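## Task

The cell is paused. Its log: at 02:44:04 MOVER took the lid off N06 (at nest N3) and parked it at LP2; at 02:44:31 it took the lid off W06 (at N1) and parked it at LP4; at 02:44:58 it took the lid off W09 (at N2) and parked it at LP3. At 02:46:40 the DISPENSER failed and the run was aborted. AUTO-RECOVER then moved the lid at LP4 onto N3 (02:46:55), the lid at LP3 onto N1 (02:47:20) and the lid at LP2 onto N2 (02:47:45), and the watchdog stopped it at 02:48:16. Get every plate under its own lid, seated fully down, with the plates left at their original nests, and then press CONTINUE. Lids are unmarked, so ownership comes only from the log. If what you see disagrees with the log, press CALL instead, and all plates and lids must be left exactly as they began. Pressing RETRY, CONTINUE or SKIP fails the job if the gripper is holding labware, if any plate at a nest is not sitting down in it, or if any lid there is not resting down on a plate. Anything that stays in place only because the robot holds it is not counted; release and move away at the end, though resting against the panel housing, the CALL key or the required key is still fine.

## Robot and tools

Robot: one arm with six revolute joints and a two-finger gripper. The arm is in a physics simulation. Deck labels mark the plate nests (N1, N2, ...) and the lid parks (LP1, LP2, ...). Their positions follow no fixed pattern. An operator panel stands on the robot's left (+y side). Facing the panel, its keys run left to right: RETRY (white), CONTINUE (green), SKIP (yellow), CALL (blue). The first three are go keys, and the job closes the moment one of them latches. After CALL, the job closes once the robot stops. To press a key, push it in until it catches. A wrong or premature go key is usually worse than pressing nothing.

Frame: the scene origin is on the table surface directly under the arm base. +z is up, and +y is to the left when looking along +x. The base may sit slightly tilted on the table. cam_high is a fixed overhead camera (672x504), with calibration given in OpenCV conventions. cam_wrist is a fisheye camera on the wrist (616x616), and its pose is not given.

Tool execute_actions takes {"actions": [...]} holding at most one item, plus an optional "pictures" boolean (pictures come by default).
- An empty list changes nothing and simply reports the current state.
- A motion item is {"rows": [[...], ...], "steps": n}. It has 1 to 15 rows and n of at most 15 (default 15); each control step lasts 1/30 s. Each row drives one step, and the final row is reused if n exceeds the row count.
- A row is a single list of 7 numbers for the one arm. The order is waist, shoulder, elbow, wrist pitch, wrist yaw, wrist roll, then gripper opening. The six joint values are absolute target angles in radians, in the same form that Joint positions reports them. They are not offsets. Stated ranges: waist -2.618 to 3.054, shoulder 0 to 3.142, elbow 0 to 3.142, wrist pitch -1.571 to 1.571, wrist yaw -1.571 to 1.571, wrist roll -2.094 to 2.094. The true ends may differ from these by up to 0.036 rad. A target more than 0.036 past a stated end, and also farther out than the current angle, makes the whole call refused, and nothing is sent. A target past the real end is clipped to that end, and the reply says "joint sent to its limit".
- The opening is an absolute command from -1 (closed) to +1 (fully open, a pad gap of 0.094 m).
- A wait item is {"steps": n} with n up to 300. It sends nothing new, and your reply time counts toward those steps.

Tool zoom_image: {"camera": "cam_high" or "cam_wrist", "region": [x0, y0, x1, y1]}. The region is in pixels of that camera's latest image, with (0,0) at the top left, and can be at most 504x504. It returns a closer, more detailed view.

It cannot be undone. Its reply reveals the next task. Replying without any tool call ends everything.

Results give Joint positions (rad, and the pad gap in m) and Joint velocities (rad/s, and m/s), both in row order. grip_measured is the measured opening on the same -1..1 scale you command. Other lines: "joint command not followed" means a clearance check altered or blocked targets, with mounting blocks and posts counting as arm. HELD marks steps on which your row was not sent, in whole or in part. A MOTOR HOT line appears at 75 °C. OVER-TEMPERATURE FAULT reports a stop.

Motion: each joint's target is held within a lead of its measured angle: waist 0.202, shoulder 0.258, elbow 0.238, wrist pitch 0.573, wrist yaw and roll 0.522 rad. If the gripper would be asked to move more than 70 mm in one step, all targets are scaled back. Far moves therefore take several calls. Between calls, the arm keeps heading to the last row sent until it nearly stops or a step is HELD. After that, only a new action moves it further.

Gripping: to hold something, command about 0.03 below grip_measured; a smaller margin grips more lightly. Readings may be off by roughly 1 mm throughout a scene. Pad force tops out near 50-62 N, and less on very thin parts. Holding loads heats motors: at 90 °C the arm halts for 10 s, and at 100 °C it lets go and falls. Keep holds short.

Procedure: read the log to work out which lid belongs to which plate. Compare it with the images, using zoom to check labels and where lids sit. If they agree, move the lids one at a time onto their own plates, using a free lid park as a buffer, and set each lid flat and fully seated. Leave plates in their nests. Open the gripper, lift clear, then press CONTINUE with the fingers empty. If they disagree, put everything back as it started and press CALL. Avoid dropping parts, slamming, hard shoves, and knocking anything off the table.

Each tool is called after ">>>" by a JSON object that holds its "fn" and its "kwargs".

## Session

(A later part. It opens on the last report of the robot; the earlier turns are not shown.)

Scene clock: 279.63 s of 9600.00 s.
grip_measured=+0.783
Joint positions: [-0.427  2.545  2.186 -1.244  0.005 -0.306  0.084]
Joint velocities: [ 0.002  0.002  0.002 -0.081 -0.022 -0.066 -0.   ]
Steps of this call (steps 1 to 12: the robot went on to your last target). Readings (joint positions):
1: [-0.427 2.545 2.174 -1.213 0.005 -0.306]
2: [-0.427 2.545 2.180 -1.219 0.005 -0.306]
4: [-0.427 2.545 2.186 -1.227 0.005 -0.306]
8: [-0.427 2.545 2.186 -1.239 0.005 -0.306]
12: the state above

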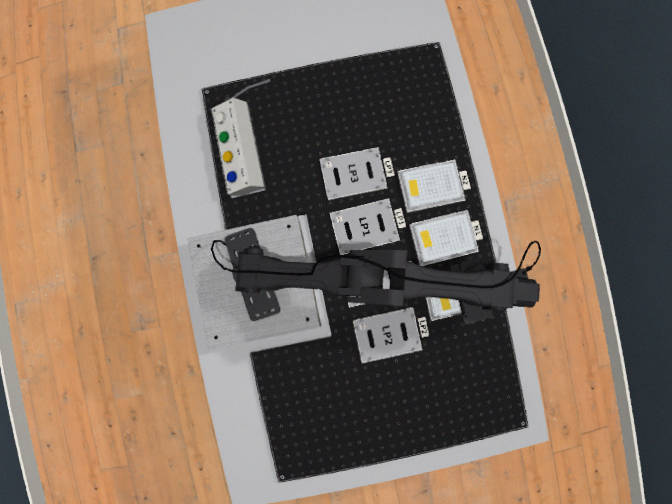

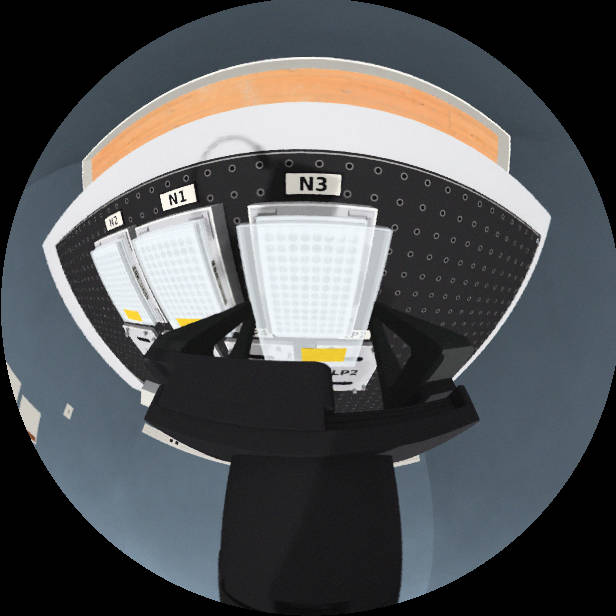

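>>> {"fn": "execute_actions", "kwargs": {"actions": [{"rows": [[-0.424,2.50,2.19,-1.25,0.003,-0.306,0.75],[-0.424,2.485,2.19,-1.25,0.003,-0.306,0.75],[-0.422,2.465,2.175,-1.24,0.003,-0.303,0.75],[-0.419,2.441,2.14,-1.225,0.003,-0.30,0.75],[-0.416,2.417,2.10,-1.208,0.003,-0.297,0.75],[-0.413,2.393,2.06,-1.191,0.003,-0.294,0.75],[-0.410,2.369,2.02,-1.174,0.003,-0.291,0.75],[-0.407,2.345,1.98,-1.157,0.003,-0.288,0.75],[-0.404,2.321,1.94,-1.14,0.003,-0.285,0.75],[-0.401,2.297,1.90,-1.123,0.003,-0.282,0.75],[-0.398,2.273,1.86,-1.106,0.003,-0.279,0.75],[-0.395,2.249,1.82,-1.089,0.003,-0.276,0.75],[-0.392,2.225,1.78,-1.072,0.003,-0.273,0.75],[-0.389,2.201,1.74,-1.055,0.003,-0.27,0.75],[-0.386,2.177,1.70,-1.038,0.003,-0.267,0.75]], "steps": 15}], "pictures": false}}

>>> {"fn": "execute_actions", "kwargs": {"actions": [{"rows": [[-0.383,2.151,1.655,-1.019,0.003,-0.264,0.75],[-0.380,2.125,1.61,-1.0,0.003,-0.261,0.75],[-0.377,2.099,1.565,-0.981,0.003,-0.258,0.75],[-0.374,2.073,1.52,-0.962,0.003,-0.255,0.75],[-0.371,2.047,1.475,-0.943,0.003,-0.252,0.75],[-0.368,2.021,1.43,-0.924,0.003,-0.249,0.75],[-0.365,1.995,1.385,-0.905,0.003,-0.246,0.75],[-0.362,1.969,1.34,-0.886,0.003,-0.243,0.75],[-0.359,1.943,1.295,-0.867,0.003,-0.24,0.75],[-0.356,1.917,1.25,-0.848,0.003,-0.237,0.75],[-0.353,1.891,1.205,-0.829,0.003,-0.234,0.75],[-0.351,1.865,1.16,-0.81,0.003,-0.231,0.75],[-0.349,1.843,1.11,-0.79,0.003,-0.228,0.75],[-0.348,1.825,1.065,-0.77,0.003,-0.225,0.75],[-0.348,1.814,1.022,-0.754,0.003,-0.223,0.75]], "steps": 15}], "pictures": false}}

>>> {"fn": "execute_actions", "kwargs": {"actions": [{"steps": 20}]}}

Scene clock: 304.67 s of 9600.00 s.
grip_measured=+0.783
Joint positions: [-0.399  2.242  1.776 -1.118  0.005 -0.285  0.084]
Joint velocities: [ 0.1   -0.662 -1.175  0.403 -0.095  0.066 -0.001]
Steps of this call (steps 1 to 30: the robot went on to your last target; steps 31 to 90: nothing new was sent; then 21.53 s passed at rest; steps 91 to 105: all 15 steps of this action). Readings (joint positions):
91: [-0.427 2.545 2.186 -1.247 0.005 -0.306]
92: [-0.427 2.543 2.186 -1.247 0.005 -0.306]
94: [-0.427 2.528 2.171 -1.242 0.005 -0.306]
98: [-0.424 2.429 2.047 -1.212 0.005 -0.301]
105: the state above

Scene clock: 305.17 s of 9600.00 s.
grip_measured=+0.783
Joint positions: [-0.357  1.866  1.105 -0.849  0.005 -0.241  0.084]
Joint velocities: [ 0.027 -0.632 -1.267  0.637 -0.066  0.125  0.002]
Steps of this call (steps 1 to 15: all 15 steps of this action). Readings (joint positions):
1: [-0.395 2.219 1.735 -1.101 0.005 -0.282]
2: [-0.392 2.196 1.691 -1.084 0.005 -0.280]
4: [-0.386 2.148 1.601 -1.049 0.005 -0.274]
8: [-0.375 2.048 1.419 -0.980 0.005 -0.262]
15: the state above

Scene clock: 305.83 s of 9600.00 s.
grip_measured=+0.783
Joint positions: [-0.355  1.842  1.018 -0.776  0.005 -0.23   0.084]
Joint velocities: [-0.007 -0.007 -0.007 -0.007 -0.081 -0.022 -0.   ]
Steps of this call (steps 1 to 20: the robot went on to your last target). Readings (joint positions):
1: [-0.355 1.850 1.069 -0.838 0.005 -0.239]
2: [-0.355 1.843 1.044 -0.835 0.005 -0.237]
4: [-0.355 1.842 1.021 -0.827 0.005 -0.235]
8: [-0.355 1.842 1.018 -0.799 0.005 -0.232]
20: the state above

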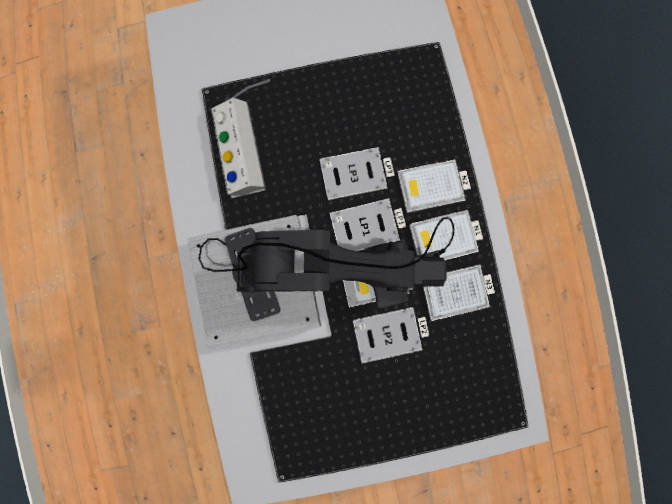

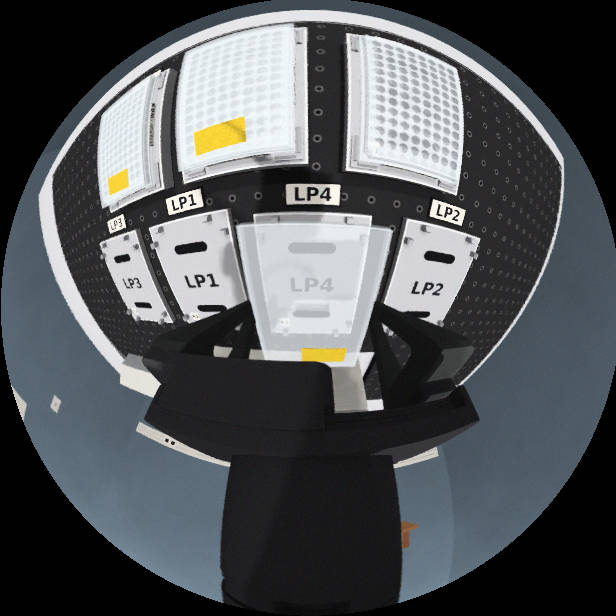

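>>> {"fn": "execute_actions", "kwargs": {"actions": []}}

Scene clock: 313.87 s of 9600.00 s.
grip_measured=+0.783
Joint positions: [-0.355  1.842  1.018 -0.775  0.005 -0.23   0.084]
Joint velocities: [-0.007 -0.002  0.002  0.007 -0.022 -0.007  0.001]
Steps of this call (steps 1 to 15: the robot went on to your last target; steps 16 to 90: nothing new was sent; then 5.03 s passed at rest). Readings (joint positions):
1: [-0.355 1.842 1.018 -0.776 0.005 -0.230]
2: [-0.355 1.842 1.018 -0.776 0.005 -0.230]
4: [-0.355 1.842 1.018 -0.775 0.005 -0.230]
8: [-0.355 1.842 1.018 -0.775 0.005 -0.230]
90: the state above
The arm was judged still, so your last target was given up. Only a new action makes it travel on or press farther. Fingers that are still opening or closing keep moving.

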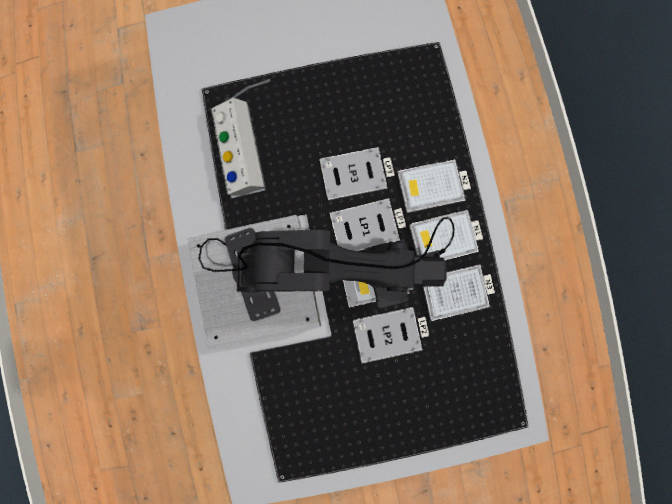

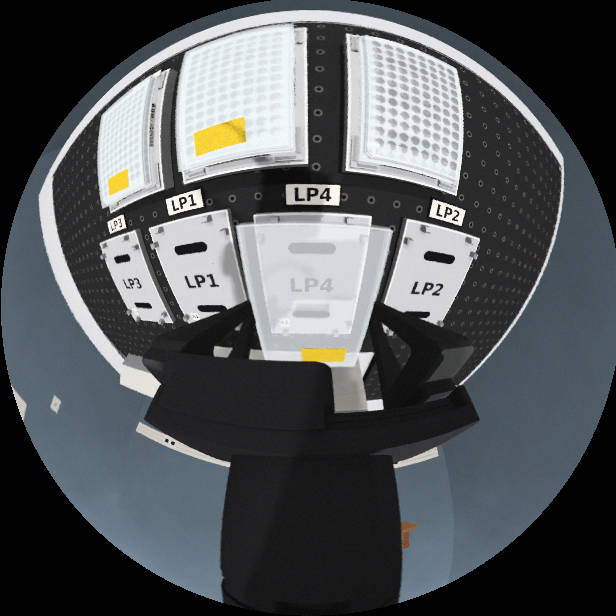

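>>> {"fn": "execute_actions", "kwargs": {"actions": [{"rows": [[-0.348,1.850,1.0145,-0.746,0.003,-0.223,0.75],[-0.348,1.855,1.011,-0.738,0.003,-0.223,0.75],[-0.348,1.860,1.0074,-0.730,0.003,-0.223,0.75],[-0.348,1.865,1.0039,-0.722,0.003,-0.223,0.75],[-0.348,1.870,1.0003,-0.714,0.003,-0.223,0.75],[-0.348,1.875,0.9968,-0.706,0.003,-0.223,0.75],[-0.348,1.880,0.9933,-0.698,0.003,-0.223,0.75],[-0.348,1.885,0.9897,-0.690,0.003,-0.223,0.75],[-0.348,1.890,0.9862,-0.682,0.003,-0.223,0.75],[-0.348,1.895,0.9827,-0.674,0.003,-0.223,0.75],[-0.348,1.900,0.9791,-0.666,0.003,-0.223,0.75],[-0.348,1.905,0.9756,-0.658,0.003,-0.223,0.75],[-0.348,1.910,0.9721,-0.650,0.003,-0.223,0.75],[-0.348,1.914,0.9685,-0.642,0.003,-0.223,0.75],[-0.348,1.917,0.965,-0.634,0.003,-0.223,0.75]], "steps": 15}], "pictures": false}}

Scene clock: 325.13 s of 9600.00 s.
grip_measured=+0.783
Joint positions: [-0.355  1.901  0.979 -0.687  0.005 -0.23   0.084]
Joint velocities: [ 0.017  0.129 -0.12   0.242 -0.007 -0.037 -0.   ]
Steps of this call (steps 1 to 90: nothing new was sent; then 7.77 s passed at rest; steps 91 to 105: all 15 steps of this action). Readings (joint positions):
91: [-0.355 1.842 1.018 -0.774 0.005 -0.230]
92: [-0.355 1.842 1.018 -0.772 0.005 -0.230]
94: [-0.355 1.842 1.018 -0.764 0.005 -0.230]
98: [-0.355 1.858 1.012 -0.735 0.005 -0.230]
105: the state above

>>> {"fn": "execute_actions", "kwargs": {"actions": [{"steps": 20}]}}

Scene clock: 326.00 s of 9600.00 s.
grip_measured=+0.783
Joint positions: [-0.355  1.91   0.972 -0.655  0.005 -0.23   0.084]
Joint velocities: [-0.012 -0.002 -0.007  0.007 -0.081 -0.051 -0.   ]
Steps of this call (steps 1 to 26: the robot went on to your last target). Readings (joint positions):
1: [-0.355 1.906 0.975 -0.682 0.005 -0.230]
2: [-0.355 1.908 0.973 -0.677 0.005 -0.230]
4: [-0.355 1.910 0.972 -0.671 0.005 -0.230]
8: [-0.355 1.910 0.972 -0.661 0.005 -0.230]
26: the state above

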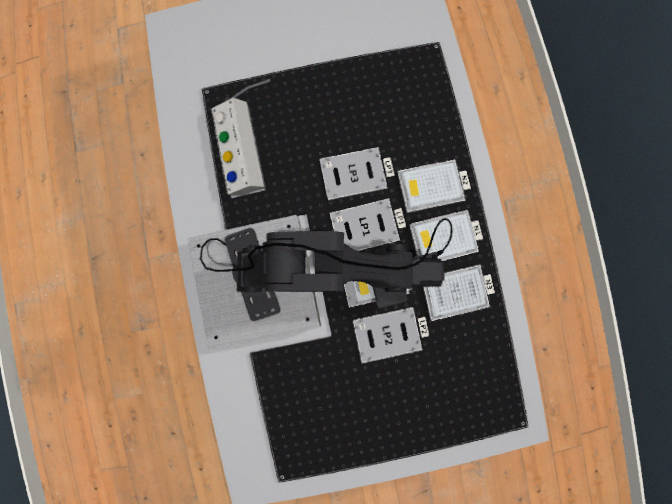

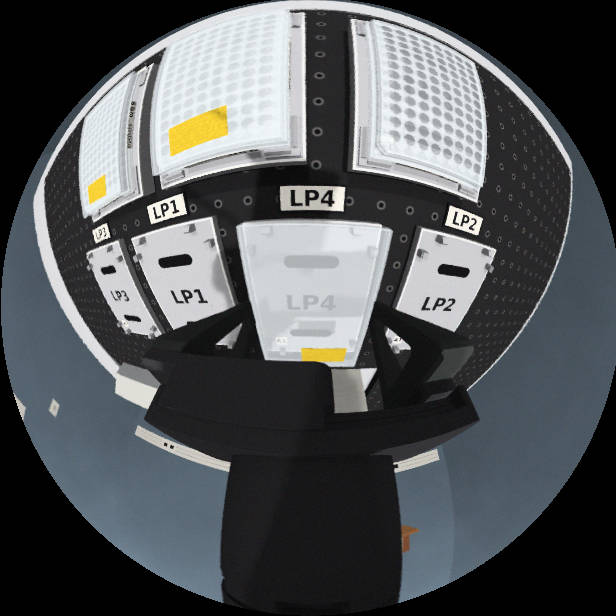

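>>> {"fn": "zoom_image", "kwargs": {"camera": "cam_wrist", "region": [180, 170, 450, 380]}}

Region (180, 170, 450, 380) of cam_wrist's 616x616 image, scaled by 1.867, with more detail than that image has.

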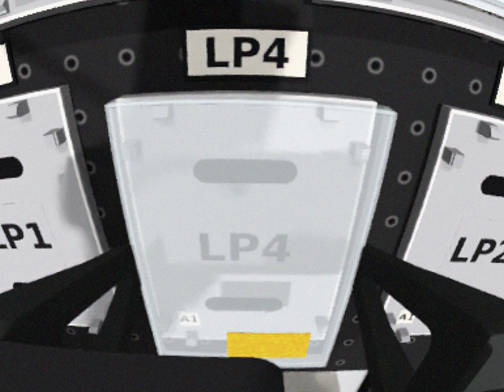

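>>> {"fn": "execute_actions", "kwargs": {"actions": [{"rows": [[-0.348,1.880,0.965,-0.634,0.003,-0.223,0.75],[-0.348,1.860,0.965,-0.634,0.003,-0.223,0.75],[-0.348,1.849,0.965,-0.634,0.003,-0.223,0.75],[-0.348,1.849,0.960,-0.634,0.003,-0.223,0.75],[-0.348,1.849,0.955,-0.633,0.003,-0.223,0.75],[-0.348,1.849,0.950,-0.632,0.003,-0.223,0.75],[-0.348,1.849,0.945,-0.630,0.003,-0.223,0.75],[-0.348,1.849,0.940,-0.628,0.003,-0.223,0.75],[-0.348,1.849,0.935,-0.626,0.003,-0.223,0.75],[-0.348,1.849,0.930,-0.624,0.003,-0.223,0.75],[-0.348,1.849,0.925,-0.622,0.003,-0.223,0.75]], "steps": 15}], "pictures": false}}

>>> {"fn": "execute_actions", "kwargs": {"actions": [{"steps": 20}]}}

Scene clock: 371.83 s of 9600.00 s.
grip_measured=+0.783
Joint positions: [-0.355  1.875  0.931 -0.643  0.005 -0.23   0.084]
Joint velocities: [-0.012  0.012 -0.017 -0.022 -0.037  0.125  0.001]
Steps of this call (steps 1 to 15: the robot went on to your last target; steps 16 to 90: nothing new was sent; then 42.33 s passed at rest; steps 91 to 105: all 15 steps of this action). Readings (joint positions):
91: [-0.355 1.910 0.972 -0.655 0.005 -0.230]
92: [-0.355 1.909 0.972 -0.655 0.005 -0.230]
94: [-0.355 1.899 0.972 -0.655 0.005 -0.230]
98: [-0.355 1.876 0.964 -0.648 0.005 -0.230]
105: the state above

Scene clock: 372.50 s of 9600.00 s.
grip_measured=+0.783
Joint positions: [-0.355  1.875  0.931 -0.642  0.005 -0.23   0.084]
Joint velocities: [-0.012 -0.002 -0.012  0.007  0.037  0.022 -0.001]
Steps of this call (steps 1 to 15: the robot went on to your last target; steps 16 to 20: nothing new was sent). Readings (joint positions):
1: [-0.355 1.875 0.931 -0.643 0.005 -0.230]
2: [-0.355 1.875 0.931 -0.642 0.005 -0.230]
4: [-0.355 1.875 0.931 -0.642 0.005 -0.230]
8: [-0.355 1.875 0.931 -0.642 0.005 -0.230]
20: the state above
The arm was judged still, so your last target was given up. Only a new action makes it travel on or press farther. Fingers that are still opening or closing keep moving.

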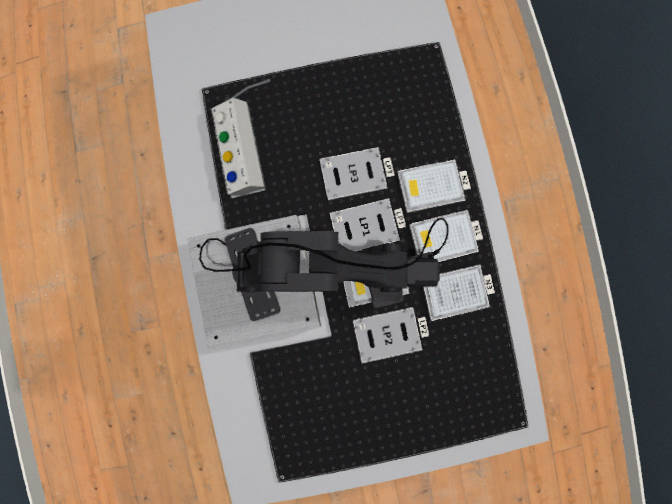

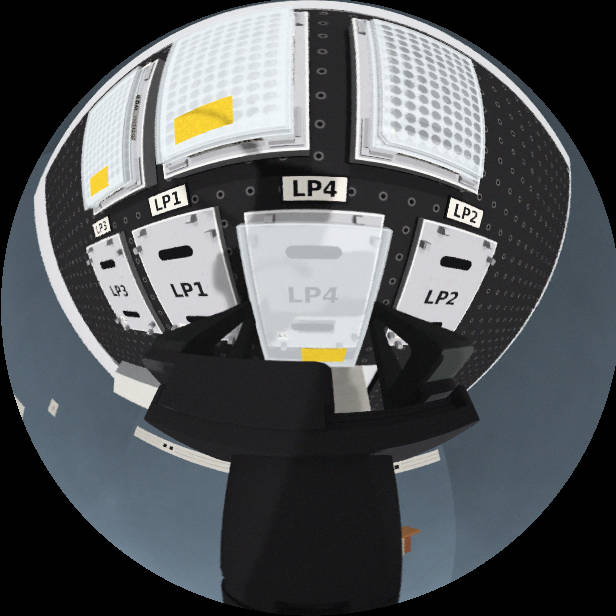

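>>> {"fn": "zoom_image", "kwargs": {"camera": "cam_wrist", "region": [180, 170, 450, 380]}}

Region (180, 170, 450, 380) of cam_wrist's 616x616 image, scaled by 1.867, with more detail than that image has.

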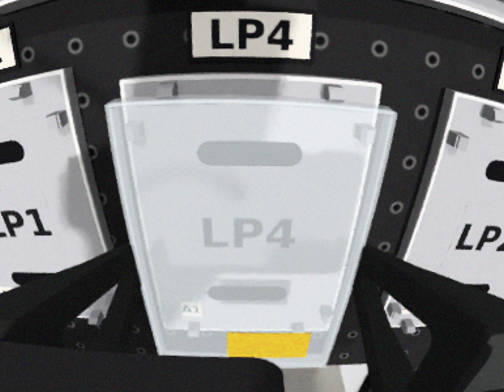

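>>> {"fn": "execute_actions", "kwargs": {"actions": [{"rows": [[-0.348,1.875,0.922,-0.618,0.003,-0.223,0.75],[-0.348,1.880,0.919,-0.614,0.003,-0.223,0.75],[-0.348,1.885,0.916,-0.610,0.003,-0.223,0.75],[-0.348,1.888,0.913,-0.606,0.003,-0.223,0.75],[-0.348,1.890,0.910,-0.602,0.003,-0.223,0.75],[-0.348,1.892,0.907,-0.598,0.003,-0.223,0.75],[-0.348,1.894,0.904,-0.594,0.003,-0.223,0.75],[-0.348,1.894,0.901,-0.590,0.003,-0.223,0.75],[-0.348,1.894,0.898,-0.586,0.003,-0.223,0.75],[-0.348,1.894,0.895,-0.583,0.003,-0.223,0.75],[-0.348,1.894,0.893,-0.580,0.003,-0.223,0.75]], "steps": 15}], "pictures": false}}

>>> {"fn": "execute_actions", "kwargs": {"actions": [{"steps": 20}]}}

>>> {"fn": "zoom_image", "kwargs": {"camera": "cam_wrist", "region": [180, 170, 450, 380]}}

Scene clock: 381.00 s of 9600.00 s.
grip_measured=+0.783
Joint positions: [-0.355  1.875  0.901 -0.609  0.005 -0.23   0.084]
Joint velocities: [-0.012  0.007  0.002 -0.007 -0.022 -0.022 -0.001]
Steps of this call (steps 1 to 90: nothing new was sent; then 5.00 s passed at rest; steps 91 to 105: all 15 steps of this action). Readings (joint positions):
91: [-0.355 1.875 0.931 -0.642 0.005 -0.230]
92: [-0.355 1.875 0.931 -0.641 0.005 -0.230]
94: [-0.355 1.875 0.931 -0.637 0.005 -0.230]
98: [-0.355 1.875 0.919 -0.621 0.005 -0.230]
105: the state above

Scene clock: 381.67 s of 9600.00 s.
grip_measured=+0.783
Joint positions: [-0.355  1.875  0.901 -0.601  0.005 -0.23   0.084]
Joint velocities: [-0.002 -0.002 -0.022  0.022 -0.037 -0.095 -0.001]
Steps of this call (steps 1 to 15: the robot went on to your last target; steps 16 to 20: nothing new was sent). Readings (joint positions):
1: [-0.355 1.875 0.901 -0.607 0.005 -0.230]
2: [-0.355 1.875 0.901 -0.606 0.005 -0.230]
4: [-0.355 1.875 0.901 -0.604 0.005 -0.230]
8: [-0.355 1.875 0.901 -0.602 0.005 -0.230]
20: the state above
The arm was judged still, so your last target was given up. Only a new action makes it travel on or press farther. Fingers that are still opening or closing keep moving.

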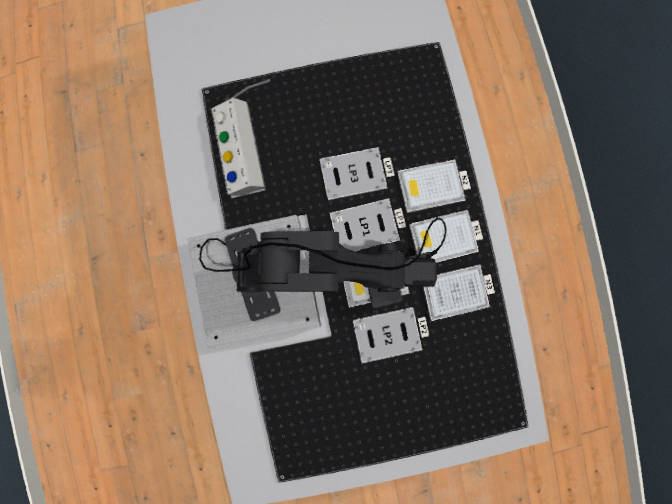

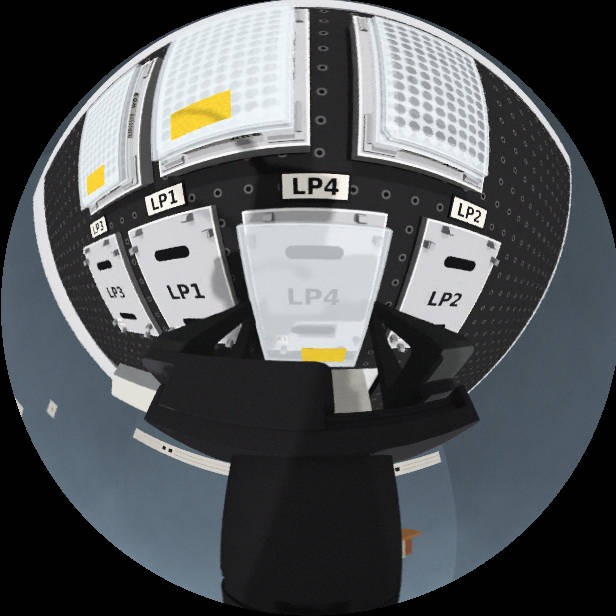

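Region (180, 170, 450, 380) of cam_wrist's 616x616 image, scaled by 1.867, with more detail than that image has.

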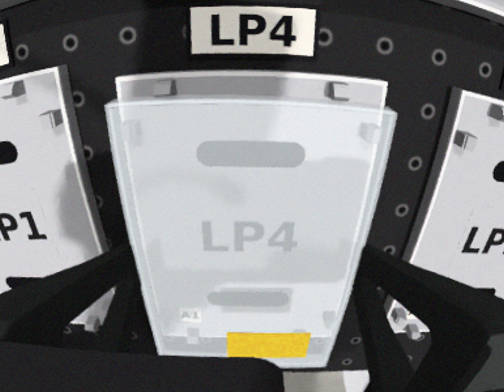

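>>> {"fn": "execute_actions", "kwargs": {"actions": [{"rows": [[-0.348,1.896,0.892,-0.578,0.003,-0.223,0.75],[-0.348,1.899,0.891,-0.575,0.003,-0.223,0.75],[-0.348,1.902,0.889,-0.572,0.003,-0.223,0.75],[-0.348,1.905,0.887,-0.569,0.003,-0.223,0.75],[-0.348,1.908,0.885,-0.566,0.003,-0.223,0.75],[-0.348,1.911,0.883,-0.562,0.003,-0.223,0.75],[-0.348,1.913,0.881,-0.558,0.003,-0.223,0.75],[-0.348,1.915,0.879,-0.555,0.003,-0.223,0.75],[-0.348,1.915,0.877,-0.552,0.003,-0.223,0.75],[-0.348,1.915,0.876,-0.548,0.003,-0.223,0.75]], "steps": 15}], "pictures": false}}

>>> {"fn": "execute_actions", "kwargs": {"actions": [{"steps": 20}]}}

>>> {"fn": "zoom_image", "kwargs": {"camera": "cam_wrist", "region": [180, 170, 450, 380]}}

Scene clock: 395.97 s of 9600.00 s.
grip_measured=+0.783
Joint positions: [-0.355  1.905  0.884 -0.576  0.005 -0.23   0.084]
Joint velocities: [ 0.007  0.002 -0.007  0.066  0.007 -0.11   0.   ]
Steps of this call (steps 1 to 90: nothing new was sent; then 10.80 s passed at rest; steps 91 to 105: all 15 steps of this action). Readings (joint positions):
91: [-0.355 1.875 0.901 -0.601 0.005 -0.230]
92: [-0.355 1.876 0.901 -0.600 0.005 -0.230]
94: [-0.355 1.882 0.901 -0.596 0.005 -0.230]
98: [-0.355 1.898 0.897 -0.585 0.005 -0.230]
105: the state above

Scene clock: 396.63 s of 9600.00 s.
grip_measured=+0.783
Joint positions: [-0.355  1.905  0.884 -0.569  0.005 -0.23   0.084]
Joint velocities: [-0.017 -0.002 -0.007  0.051  0.022  0.007 -0.   ]
Steps of this call (steps 1 to 15: the robot went on to your last target; steps 16 to 20: nothing new was sent). Readings (joint positions):
1: [-0.355 1.905 0.884 -0.574 0.005 -0.230]
2: [-0.355 1.905 0.884 -0.573 0.005 -0.230]
4: [-0.355 1.905 0.884 -0.571 0.005 -0.230]
8: [-0.355 1.905 0.884 -0.570 0.005 -0.230]
20: the state above
The arm was judged still, so your last target was given up. Only a new action makes it travel on or press farther. Fingers that are still opening or closing keep moving.

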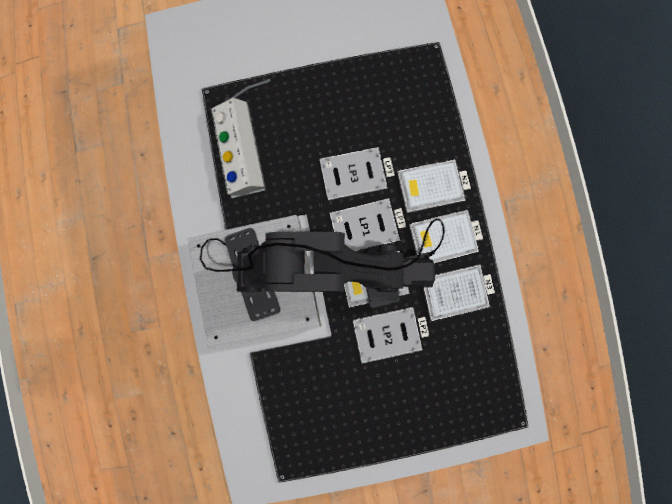

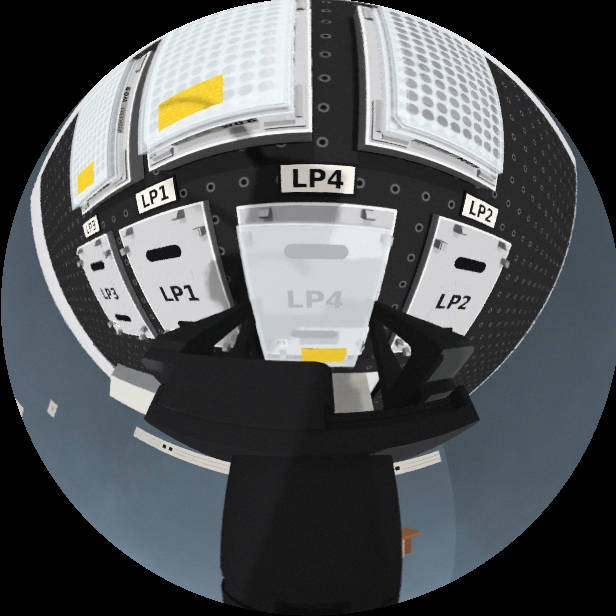

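Region (180, 170, 450, 380) of cam_wrist's 616x616 image, scaled by 1.867, with more detail than that image has.

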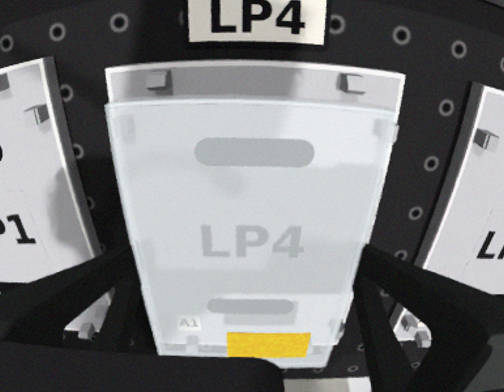

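>>> {"fn": "execute_actions", "kwargs": {"actions": [{"rows": [[-0.348,1.920,0.874,-0.545,0.003,-0.223,0.75],[-0.348,1.923,0.872,-0.541,0.003,-0.223,0.75],[-0.348,1.926,0.870,-0.537,0.003,-0.223,0.75],[-0.348,1.928,0.868,-0.533,0.003,-0.223,0.75],[-0.348,1.930,0.866,-0.529,0.003,-0.223,0.75],[-0.348,1.932,0.864,-0.525,0.003,-0.223,0.75],[-0.348,1.932,0.862,-0.522,0.003,-0.223,0.75],[-0.348,1.932,0.860,-0.519,0.003,-0.223,0.75],[-0.348,1.932,0.858,-0.516,0.003,-0.223,0.75],[-0.348,1.932,0.857,-0.514,0.003,-0.223,0.75]], "steps": 15}], "pictures": false}}

>>> {"fn": "execute_actions", "kwargs": {"actions": [{"steps": 20}]}}

>>> {"fn": "zoom_image", "kwargs": {"camera": "cam_wrist", "region": [180, 170, 450, 380]}}

Scene clock: 419.37 s of 9600.00 s.
grip_measured=+0.783
Joint positions: [-0.355  1.917  0.87  -0.538  0.012 -0.23   0.084]
Joint velocities: [ 0.012  0.012  0.007  0.007  0.051  0.022 -0.001]
Steps of this call (steps 1 to 90: nothing new was sent; then 19.23 s passed at rest; steps 91 to 105: all 15 steps of this action). Readings (joint positions):
91: [-0.355 1.905 0.884 -0.569 0.005 -0.230]
92: [-0.355 1.905 0.884 -0.568 0.005 -0.230]
94: [-0.355 1.905 0.884 -0.564 0.005 -0.230]
98: [-0.355 1.915 0.880 -0.549 0.005 -0.230]
105: the state above

Scene clock: 420.03 s of 9600.00 s.
grip_measured=+0.783
Joint positions: [-0.355  1.917  0.87  -0.537  0.013 -0.23   0.084]
Joint velocities: [-0.002 -0.007 -0.017 -0.037 -0.007  0.022 -0.001]
Steps of this call (steps 1 to 15: the robot went on to your last target; steps 16 to 20: nothing new was sent). Readings (joint positions):
1: [-0.355 1.917 0.870 -0.537 0.012 -0.230]
2: [-0.355 1.917 0.870 -0.537 0.013 -0.230]
4: [-0.355 1.917 0.870 -0.537 0.013 -0.230]
8: [-0.355 1.917 0.870 -0.537 0.013 -0.230]
20: the state above
The arm was judged still, so your last target was given up. Only a new action makes it travel on or press farther. Fingers that are still opening or closing keep moving.

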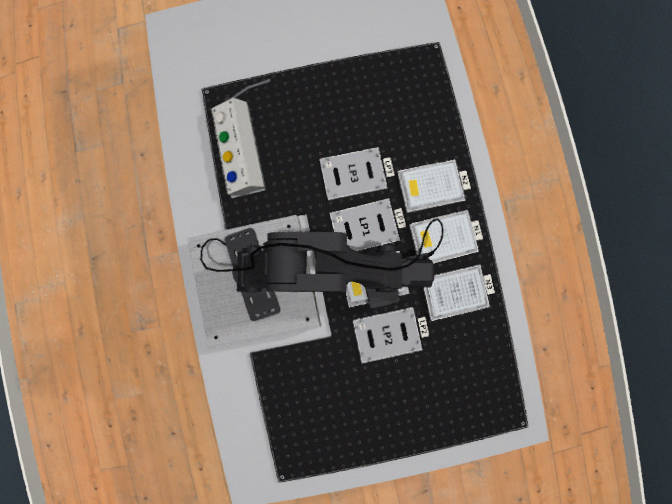

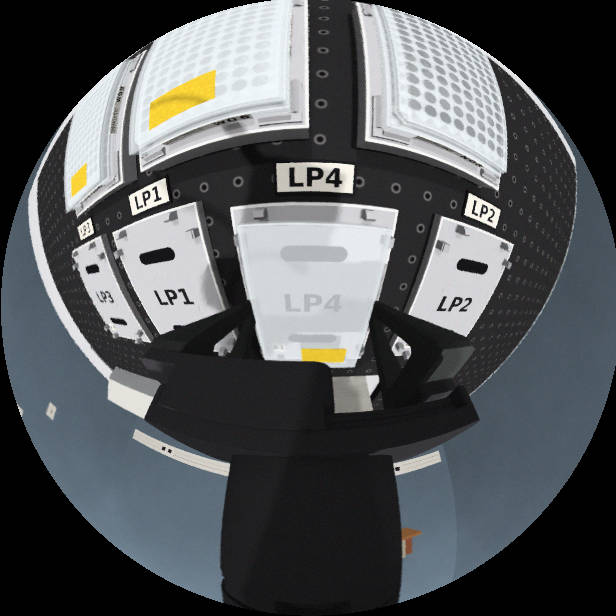

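Region (180, 170, 450, 380) of cam_wrist's 616x616 image, scaled by 1.867, with more detail than that image has.

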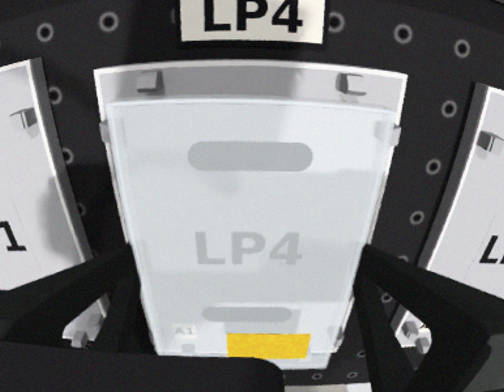

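>>> {"fn": "execute_actions", "kwargs": {"actions": [{"rows": [[-0.348,1.925,0.880,-0.514,0.008,-0.223,0.75],[-0.348,1.925,0.888,-0.514,0.008,-0.223,0.75],[-0.348,1.925,0.895,-0.514,0.008,-0.223,0.75],[-0.348,1.928,0.900,-0.514,0.008,-0.223,0.75],[-0.348,1.932,0.904,-0.514,0.008,-0.223,0.75],[-0.348,1.936,0.907,-0.514,0.008,-0.223,0.75],[-0.348,1.940,0.909,-0.514,0.008,-0.223,0.75],[-0.348,1.944,0.911,-0.514,0.008,-0.223,0.75],[-0.348,1.948,0.911,-0.514,0.008,-0.223,0.75],[-0.348,1.952,0.911,-0.514,0.008,-0.223,0.75]], "steps": 15}], "pictures": false}}

>>> {"fn": "execute_actions", "kwargs": {"actions": [{"steps": 20}]}}

>>> {"fn": "zoom_image", "kwargs": {"camera": "cam_wrist", "region": [180, 170, 450, 380]}}

Scene clock: 434.23 s of 9600.00 s.
grip_measured=+0.783
Joint positions: [-0.355  1.937  0.889 -0.525  0.012 -0.228  0.084]
Joint velocities: [ 0.012 -0.007 -0.002  0.022  0.022 -0.095  0.001]
Steps of this call (steps 1 to 90: nothing new was sent; then 10.70 s passed at rest; steps 91 to 105: all 15 steps of this action). Readings (joint positions):
91: [-0.355 1.917 0.870 -0.537 0.013 -0.230]
92: [-0.355 1.917 0.870 -0.537 0.013 -0.230]
94: [-0.355 1.917 0.870 -0.537 0.013 -0.230]
98: [-0.355 1.919 0.880 -0.537 0.014 -0.230]
105: the state above

Scene clock: 434.90 s of 9600.00 s.
grip_measured=+0.783
Joint positions: [-0.355  1.937  0.889 -0.525  0.012 -0.228  0.084]
Joint velocities: [ 0.012 -0.017 -0.002 -0.007  0.037 -0.007  0.   ]
Steps of this call (steps 1 to 15: the robot went on to your last target; steps 16 to 20: nothing new was sent). Readings (joint positions):
1: [-0.355 1.937 0.889 -0.525 0.012 -0.228]
2: [-0.355 1.937 0.889 -0.525 0.012 -0.228]
4: [-0.355 1.937 0.889 -0.525 0.012 -0.228]
8: [-0.355 1.937 0.889 -0.525 0.012 -0.228]
20: the state above
The arm was judged still, so your last target was given up. Only a new action makes it travel on or press farther. Fingers that are still opening or closing keep moving.

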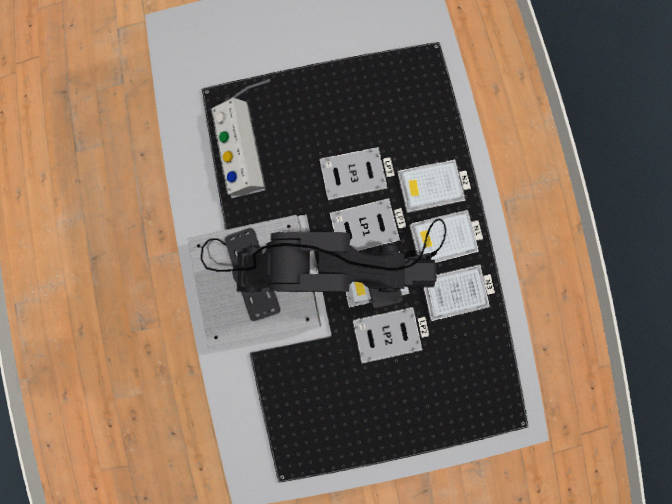

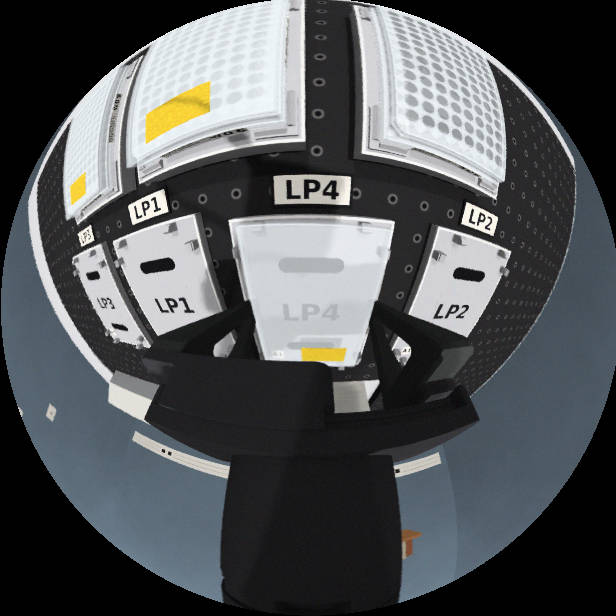

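Region (180, 170, 450, 380) of cam_wrist's 616x616 image, scaled by 1.867, with more detail than that image has.

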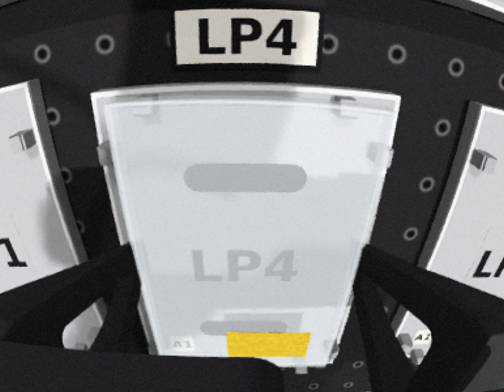

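>>> {"fn": "execute_actions", "kwargs": {"actions": [{"rows": [[-0.348,1.940,0.905,-0.525,0.008,-0.223,0.75],[-0.348,1.940,0.905,-0.535,0.008,-0.223,0.75],[-0.348,1.940,0.905,-0.543,0.008,-0.223,0.75],[-0.348,1.940,0.905,-0.549,0.008,-0.223,0.75],[-0.348,1.940,0.905,-0.554,0.008,-0.223,0.75],[-0.348,1.940,0.905,-0.558,0.008,-0.223,0.75],[-0.348,1.940,0.905,-0.561,0.008,-0.223,0.75],[-0.348,1.940,0.905,-0.563,0.008,-0.223,0.75]], "steps": 15}], "pictures": false}}

>>> {"fn": "execute_actions", "kwargs": {"actions": [{"steps": 20}]}}

>>> {"fn": "zoom_image", "kwargs": {"camera": "cam_wrist", "region": [180, 170, 450, 380]}}

Scene clock: 439.97 s of 9600.00 s.
grip_measured=+0.783
Joint positions: [-0.355  1.937  0.889 -0.526  0.012 -0.228  0.084]
Joint velocities: [ 0.007 -0.007  0.007 -0.037 -0.007 -0.125 -0.001]
Steps of this call (steps 1 to 90: nothing new was sent; then 1.57 s passed at rest; steps 91 to 105: all 15 steps of this action). Readings (joint positions):
91: [-0.355 1.937 0.889 -0.525 0.012 -0.228]
92: [-0.355 1.937 0.889 -0.525 0.012 -0.228]
94: [-0.355 1.937 0.889 -0.525 0.012 -0.228]
98: [-0.355 1.937 0.889 -0.526 0.012 -0.228]
105: the state above

Scene clock: 440.63 s of 9600.00 s.
grip_measured=+0.783
Joint positions: [-0.355  1.937  0.889 -0.526  0.012 -0.228  0.084]
Joint velocities: [-0.002  0.007  0.002 -0.051 -0.051 -0.007  0.001]
Steps of this call (steps 1 to 15: the robot went on to your last target; steps 16 to 20: nothing new was sent). Readings (joint positions):
1: [-0.355 1.937 0.889 -0.526 0.012 -0.228]
2: [-0.355 1.937 0.889 -0.526 0.012 -0.228]
4: [-0.355 1.937 0.889 -0.526 0.012 -0.228]
8: [-0.355 1.937 0.889 -0.526 0.012 -0.228]
20: the state above
The arm was judged still, so your last target was given up. Only a new action makes it travel on or press farther. Fingers that are still opening or closing keep moving.

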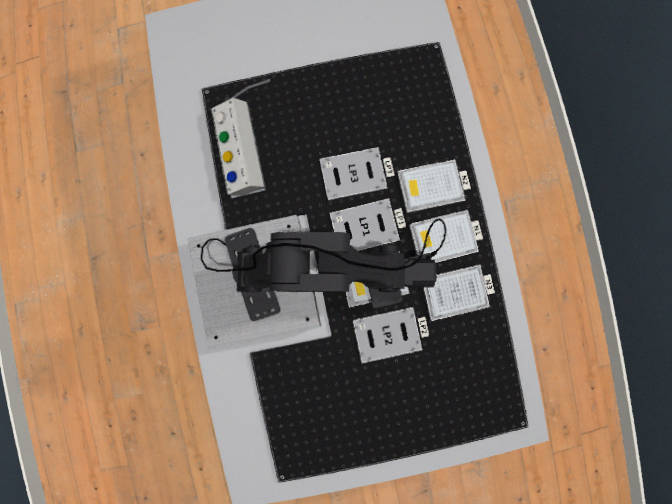

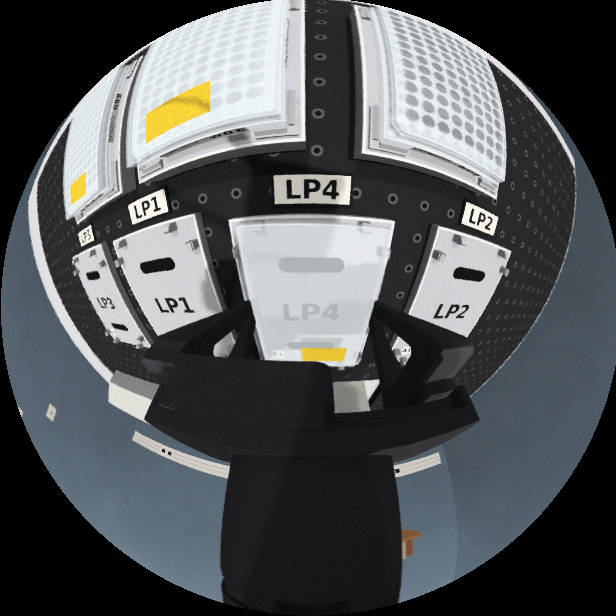

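Region (180, 170, 450, 380) of cam_wrist's 616x616 image, scaled by 1.867, with more detail than that image has.

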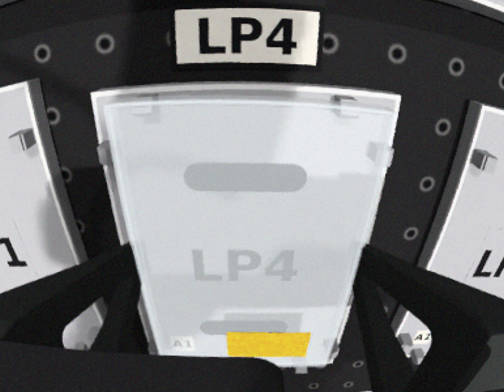

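>>> {"fn": "execute_actions", "kwargs": {"actions": [{"rows": [[-0.348,1.920,0.905,-0.563,0.008,-0.223,0.75],[-0.348,1.900,0.905,-0.563,0.008,-0.223,0.75],[-0.348,1.888,0.905,-0.563,0.008,-0.223,0.75]], "steps": 15}], "pictures": false}}

>>> {"fn": "execute_actions", "kwargs": {"actions": [{"steps": 20}]}}

>>> {"fn": "zoom_image", "kwargs": {"camera": "cam_wrist", "region": [180, 170, 450, 380]}}

Scene clock: 444.93 s of 9600.00 s.
grip_measured=+0.783
Joint positions: [-0.355  1.918  0.889 -0.545  0.012 -0.228  0.084]
Joint velocities: [-0.007  0.002 -0.017  0.11   0.022  0.022 -0.001]
Steps of this call (steps 1 to 90: nothing new was sent; then 0.80 s passed at rest; steps 91 to 105: all 15 steps of this action). Readings (joint positions):
91: [-0.355 1.937 0.889 -0.526 0.012 -0.228]
92: [-0.355 1.937 0.889 -0.526 0.012 -0.228]
94: [-0.355 1.931 0.889 -0.530 0.012 -0.228]
98: [-0.355 1.919 0.889 -0.539 0.012 -0.228]
105: the state above

Scene clock: 445.60 s of 9600.00 s.
grip_measured=+0.783
Joint positions: [-0.355  1.918  0.889 -0.547  0.012 -0.228  0.084]
Joint velocities: [-0.017  0.002  0.002 -0.095 -0.051 -0.051  0.   ]
Steps of this call (steps 1 to 15: the robot went on to your last target; steps 16 to 20: nothing new was sent). Readings (joint positions):
1: [-0.355 1.918 0.889 -0.545 0.012 -0.228]
2: [-0.355 1.918 0.889 -0.546 0.012 -0.228]
4: [-0.355 1.918 0.889 -0.546 0.012 -0.228]
8: [-0.355 1.918 0.889 -0.546 0.012 -0.228]
20: the state above
The arm was judged still, so your last target was given up. Only a new action makes it travel on or press farther. Fingers that are still opening or closing keep moving.

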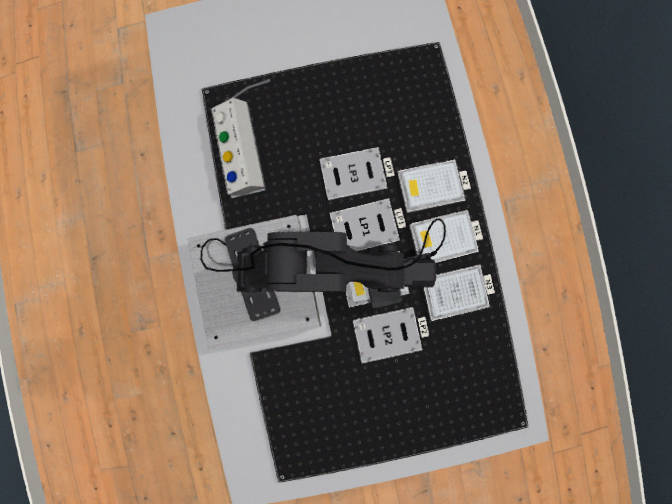

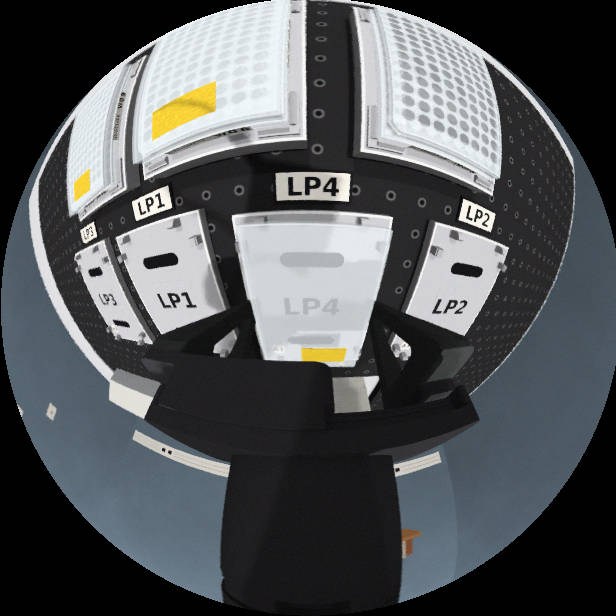

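Region (180, 170, 450, 380) of cam_wrist's 616x616 image, scaled by 1.867, with more detail than that image has.

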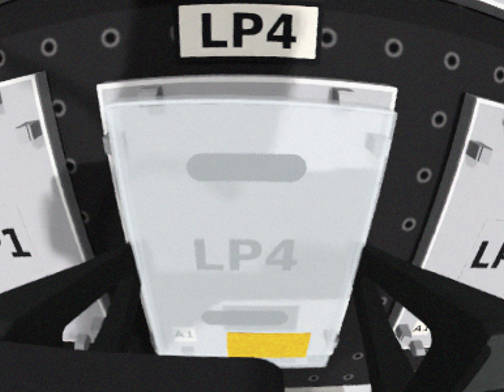

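>>> {"fn": "execute_actions", "kwargs": {"actions": [{"rows": [[-0.348,1.915,0.905,-0.545,0.001,-0.223,0.75],[-0.348,1.925,0.905,-0.540,0.001,-0.223,0.75],[-0.348,1.932,0.905,-0.536,0.001,-0.223,0.75],[-0.348,1.937,0.905,-0.536,0.001,-0.223,0.75],[-0.348,1.941,0.905,-0.536,0.001,-0.223,0.75],[-0.348,1.944,0.905,-0.536,0.001,-0.223,0.75],[-0.348,1.947,0.905,-0.536,0.001,-0.223,0.75],[-0.348,1.950,0.905,-0.536,0.001,-0.223,0.75],[-0.348,1.953,0.905,-0.536,0.001,-0.223,0.75],[-0.348,1.956,0.905,-0.536,0.001,-0.223,0.75],[-0.348,1.959,0.905,-0.536,0.001,-0.223,0.75],[-0.348,1.962,0.905,-0.536,0.001,-0.223,0.75]], "steps": 15}], "pictures": false}}

>>> {"fn": "execute_actions", "kwargs": {"actions": [{"steps": 20}]}}

>>> {"fn": "zoom_image", "kwargs": {"camera": "cam_wrist", "region": [180, 170, 450, 380]}}

Scene clock: 456.97 s of 9600.00 s.
grip_measured=+0.783
Joint positions: [-0.355  1.936  0.889 -0.536  0.01  -0.228  0.084]
Joint velocities: [-0.022  0.002 -0.007  0.081 -0.051 -0.051 -0.   ]
Steps of this call (steps 1 to 90: nothing new was sent; then 7.87 s passed at rest; steps 91 to 105: all 15 steps of this action). Readings (joint positions):
91: [-0.355 1.918 0.889 -0.547 0.012 -0.228]
92: [-0.355 1.918 0.889 -0.547 0.011 -0.228]
94: [-0.355 1.918 0.889 -0.547 0.010 -0.228]
98: [-0.355 1.926 0.889 -0.547 0.009 -0.228]
105: the state above

Scene clock: 457.63 s of 9600.00 s.
grip_measured=+0.783
Joint positions: [-0.355  1.937  0.889 -0.534  0.009 -0.228  0.084]
Joint velocities: [ 0.007  0.002  0.002  0.007 -0.051 -0.037  0.   ]
Steps of this call (steps 1 to 15: the robot went on to your last target; steps 16 to 20: nothing new was sent). Readings (joint positions):
1: [-0.355 1.937 0.889 -0.536 0.010 -0.228]
2: [-0.355 1.937 0.889 -0.535 0.009 -0.228]
4: [-0.355 1.937 0.889 -0.534 0.009 -0.228]
8: [-0.355 1.937 0.889 -0.534 0.009 -0.228]
20: the state above
The arm was judged still, so your last target was given up. Only a new action makes it travel on or press farther. Fingers that are still opening or closing keep moving.

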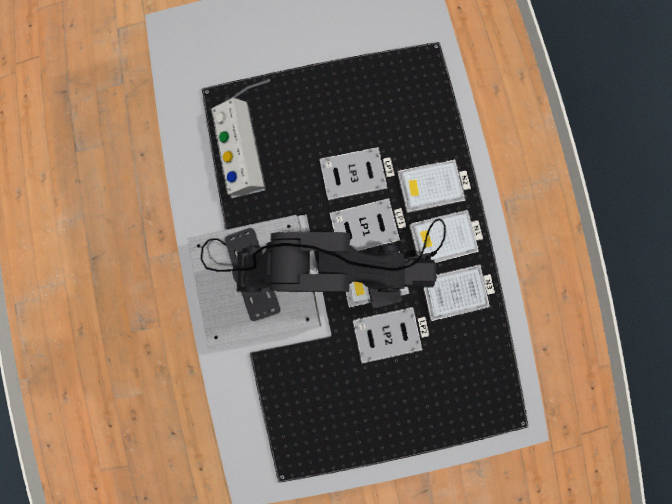

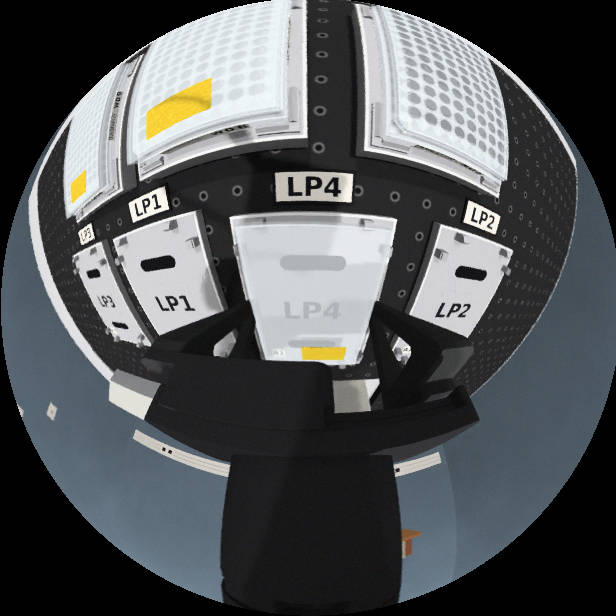

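Region (180, 170, 450, 380) of cam_wrist's 616x616 image, scaled by 1.867, with more detail than that image has.

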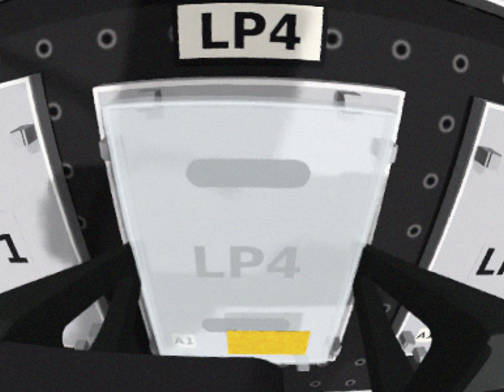

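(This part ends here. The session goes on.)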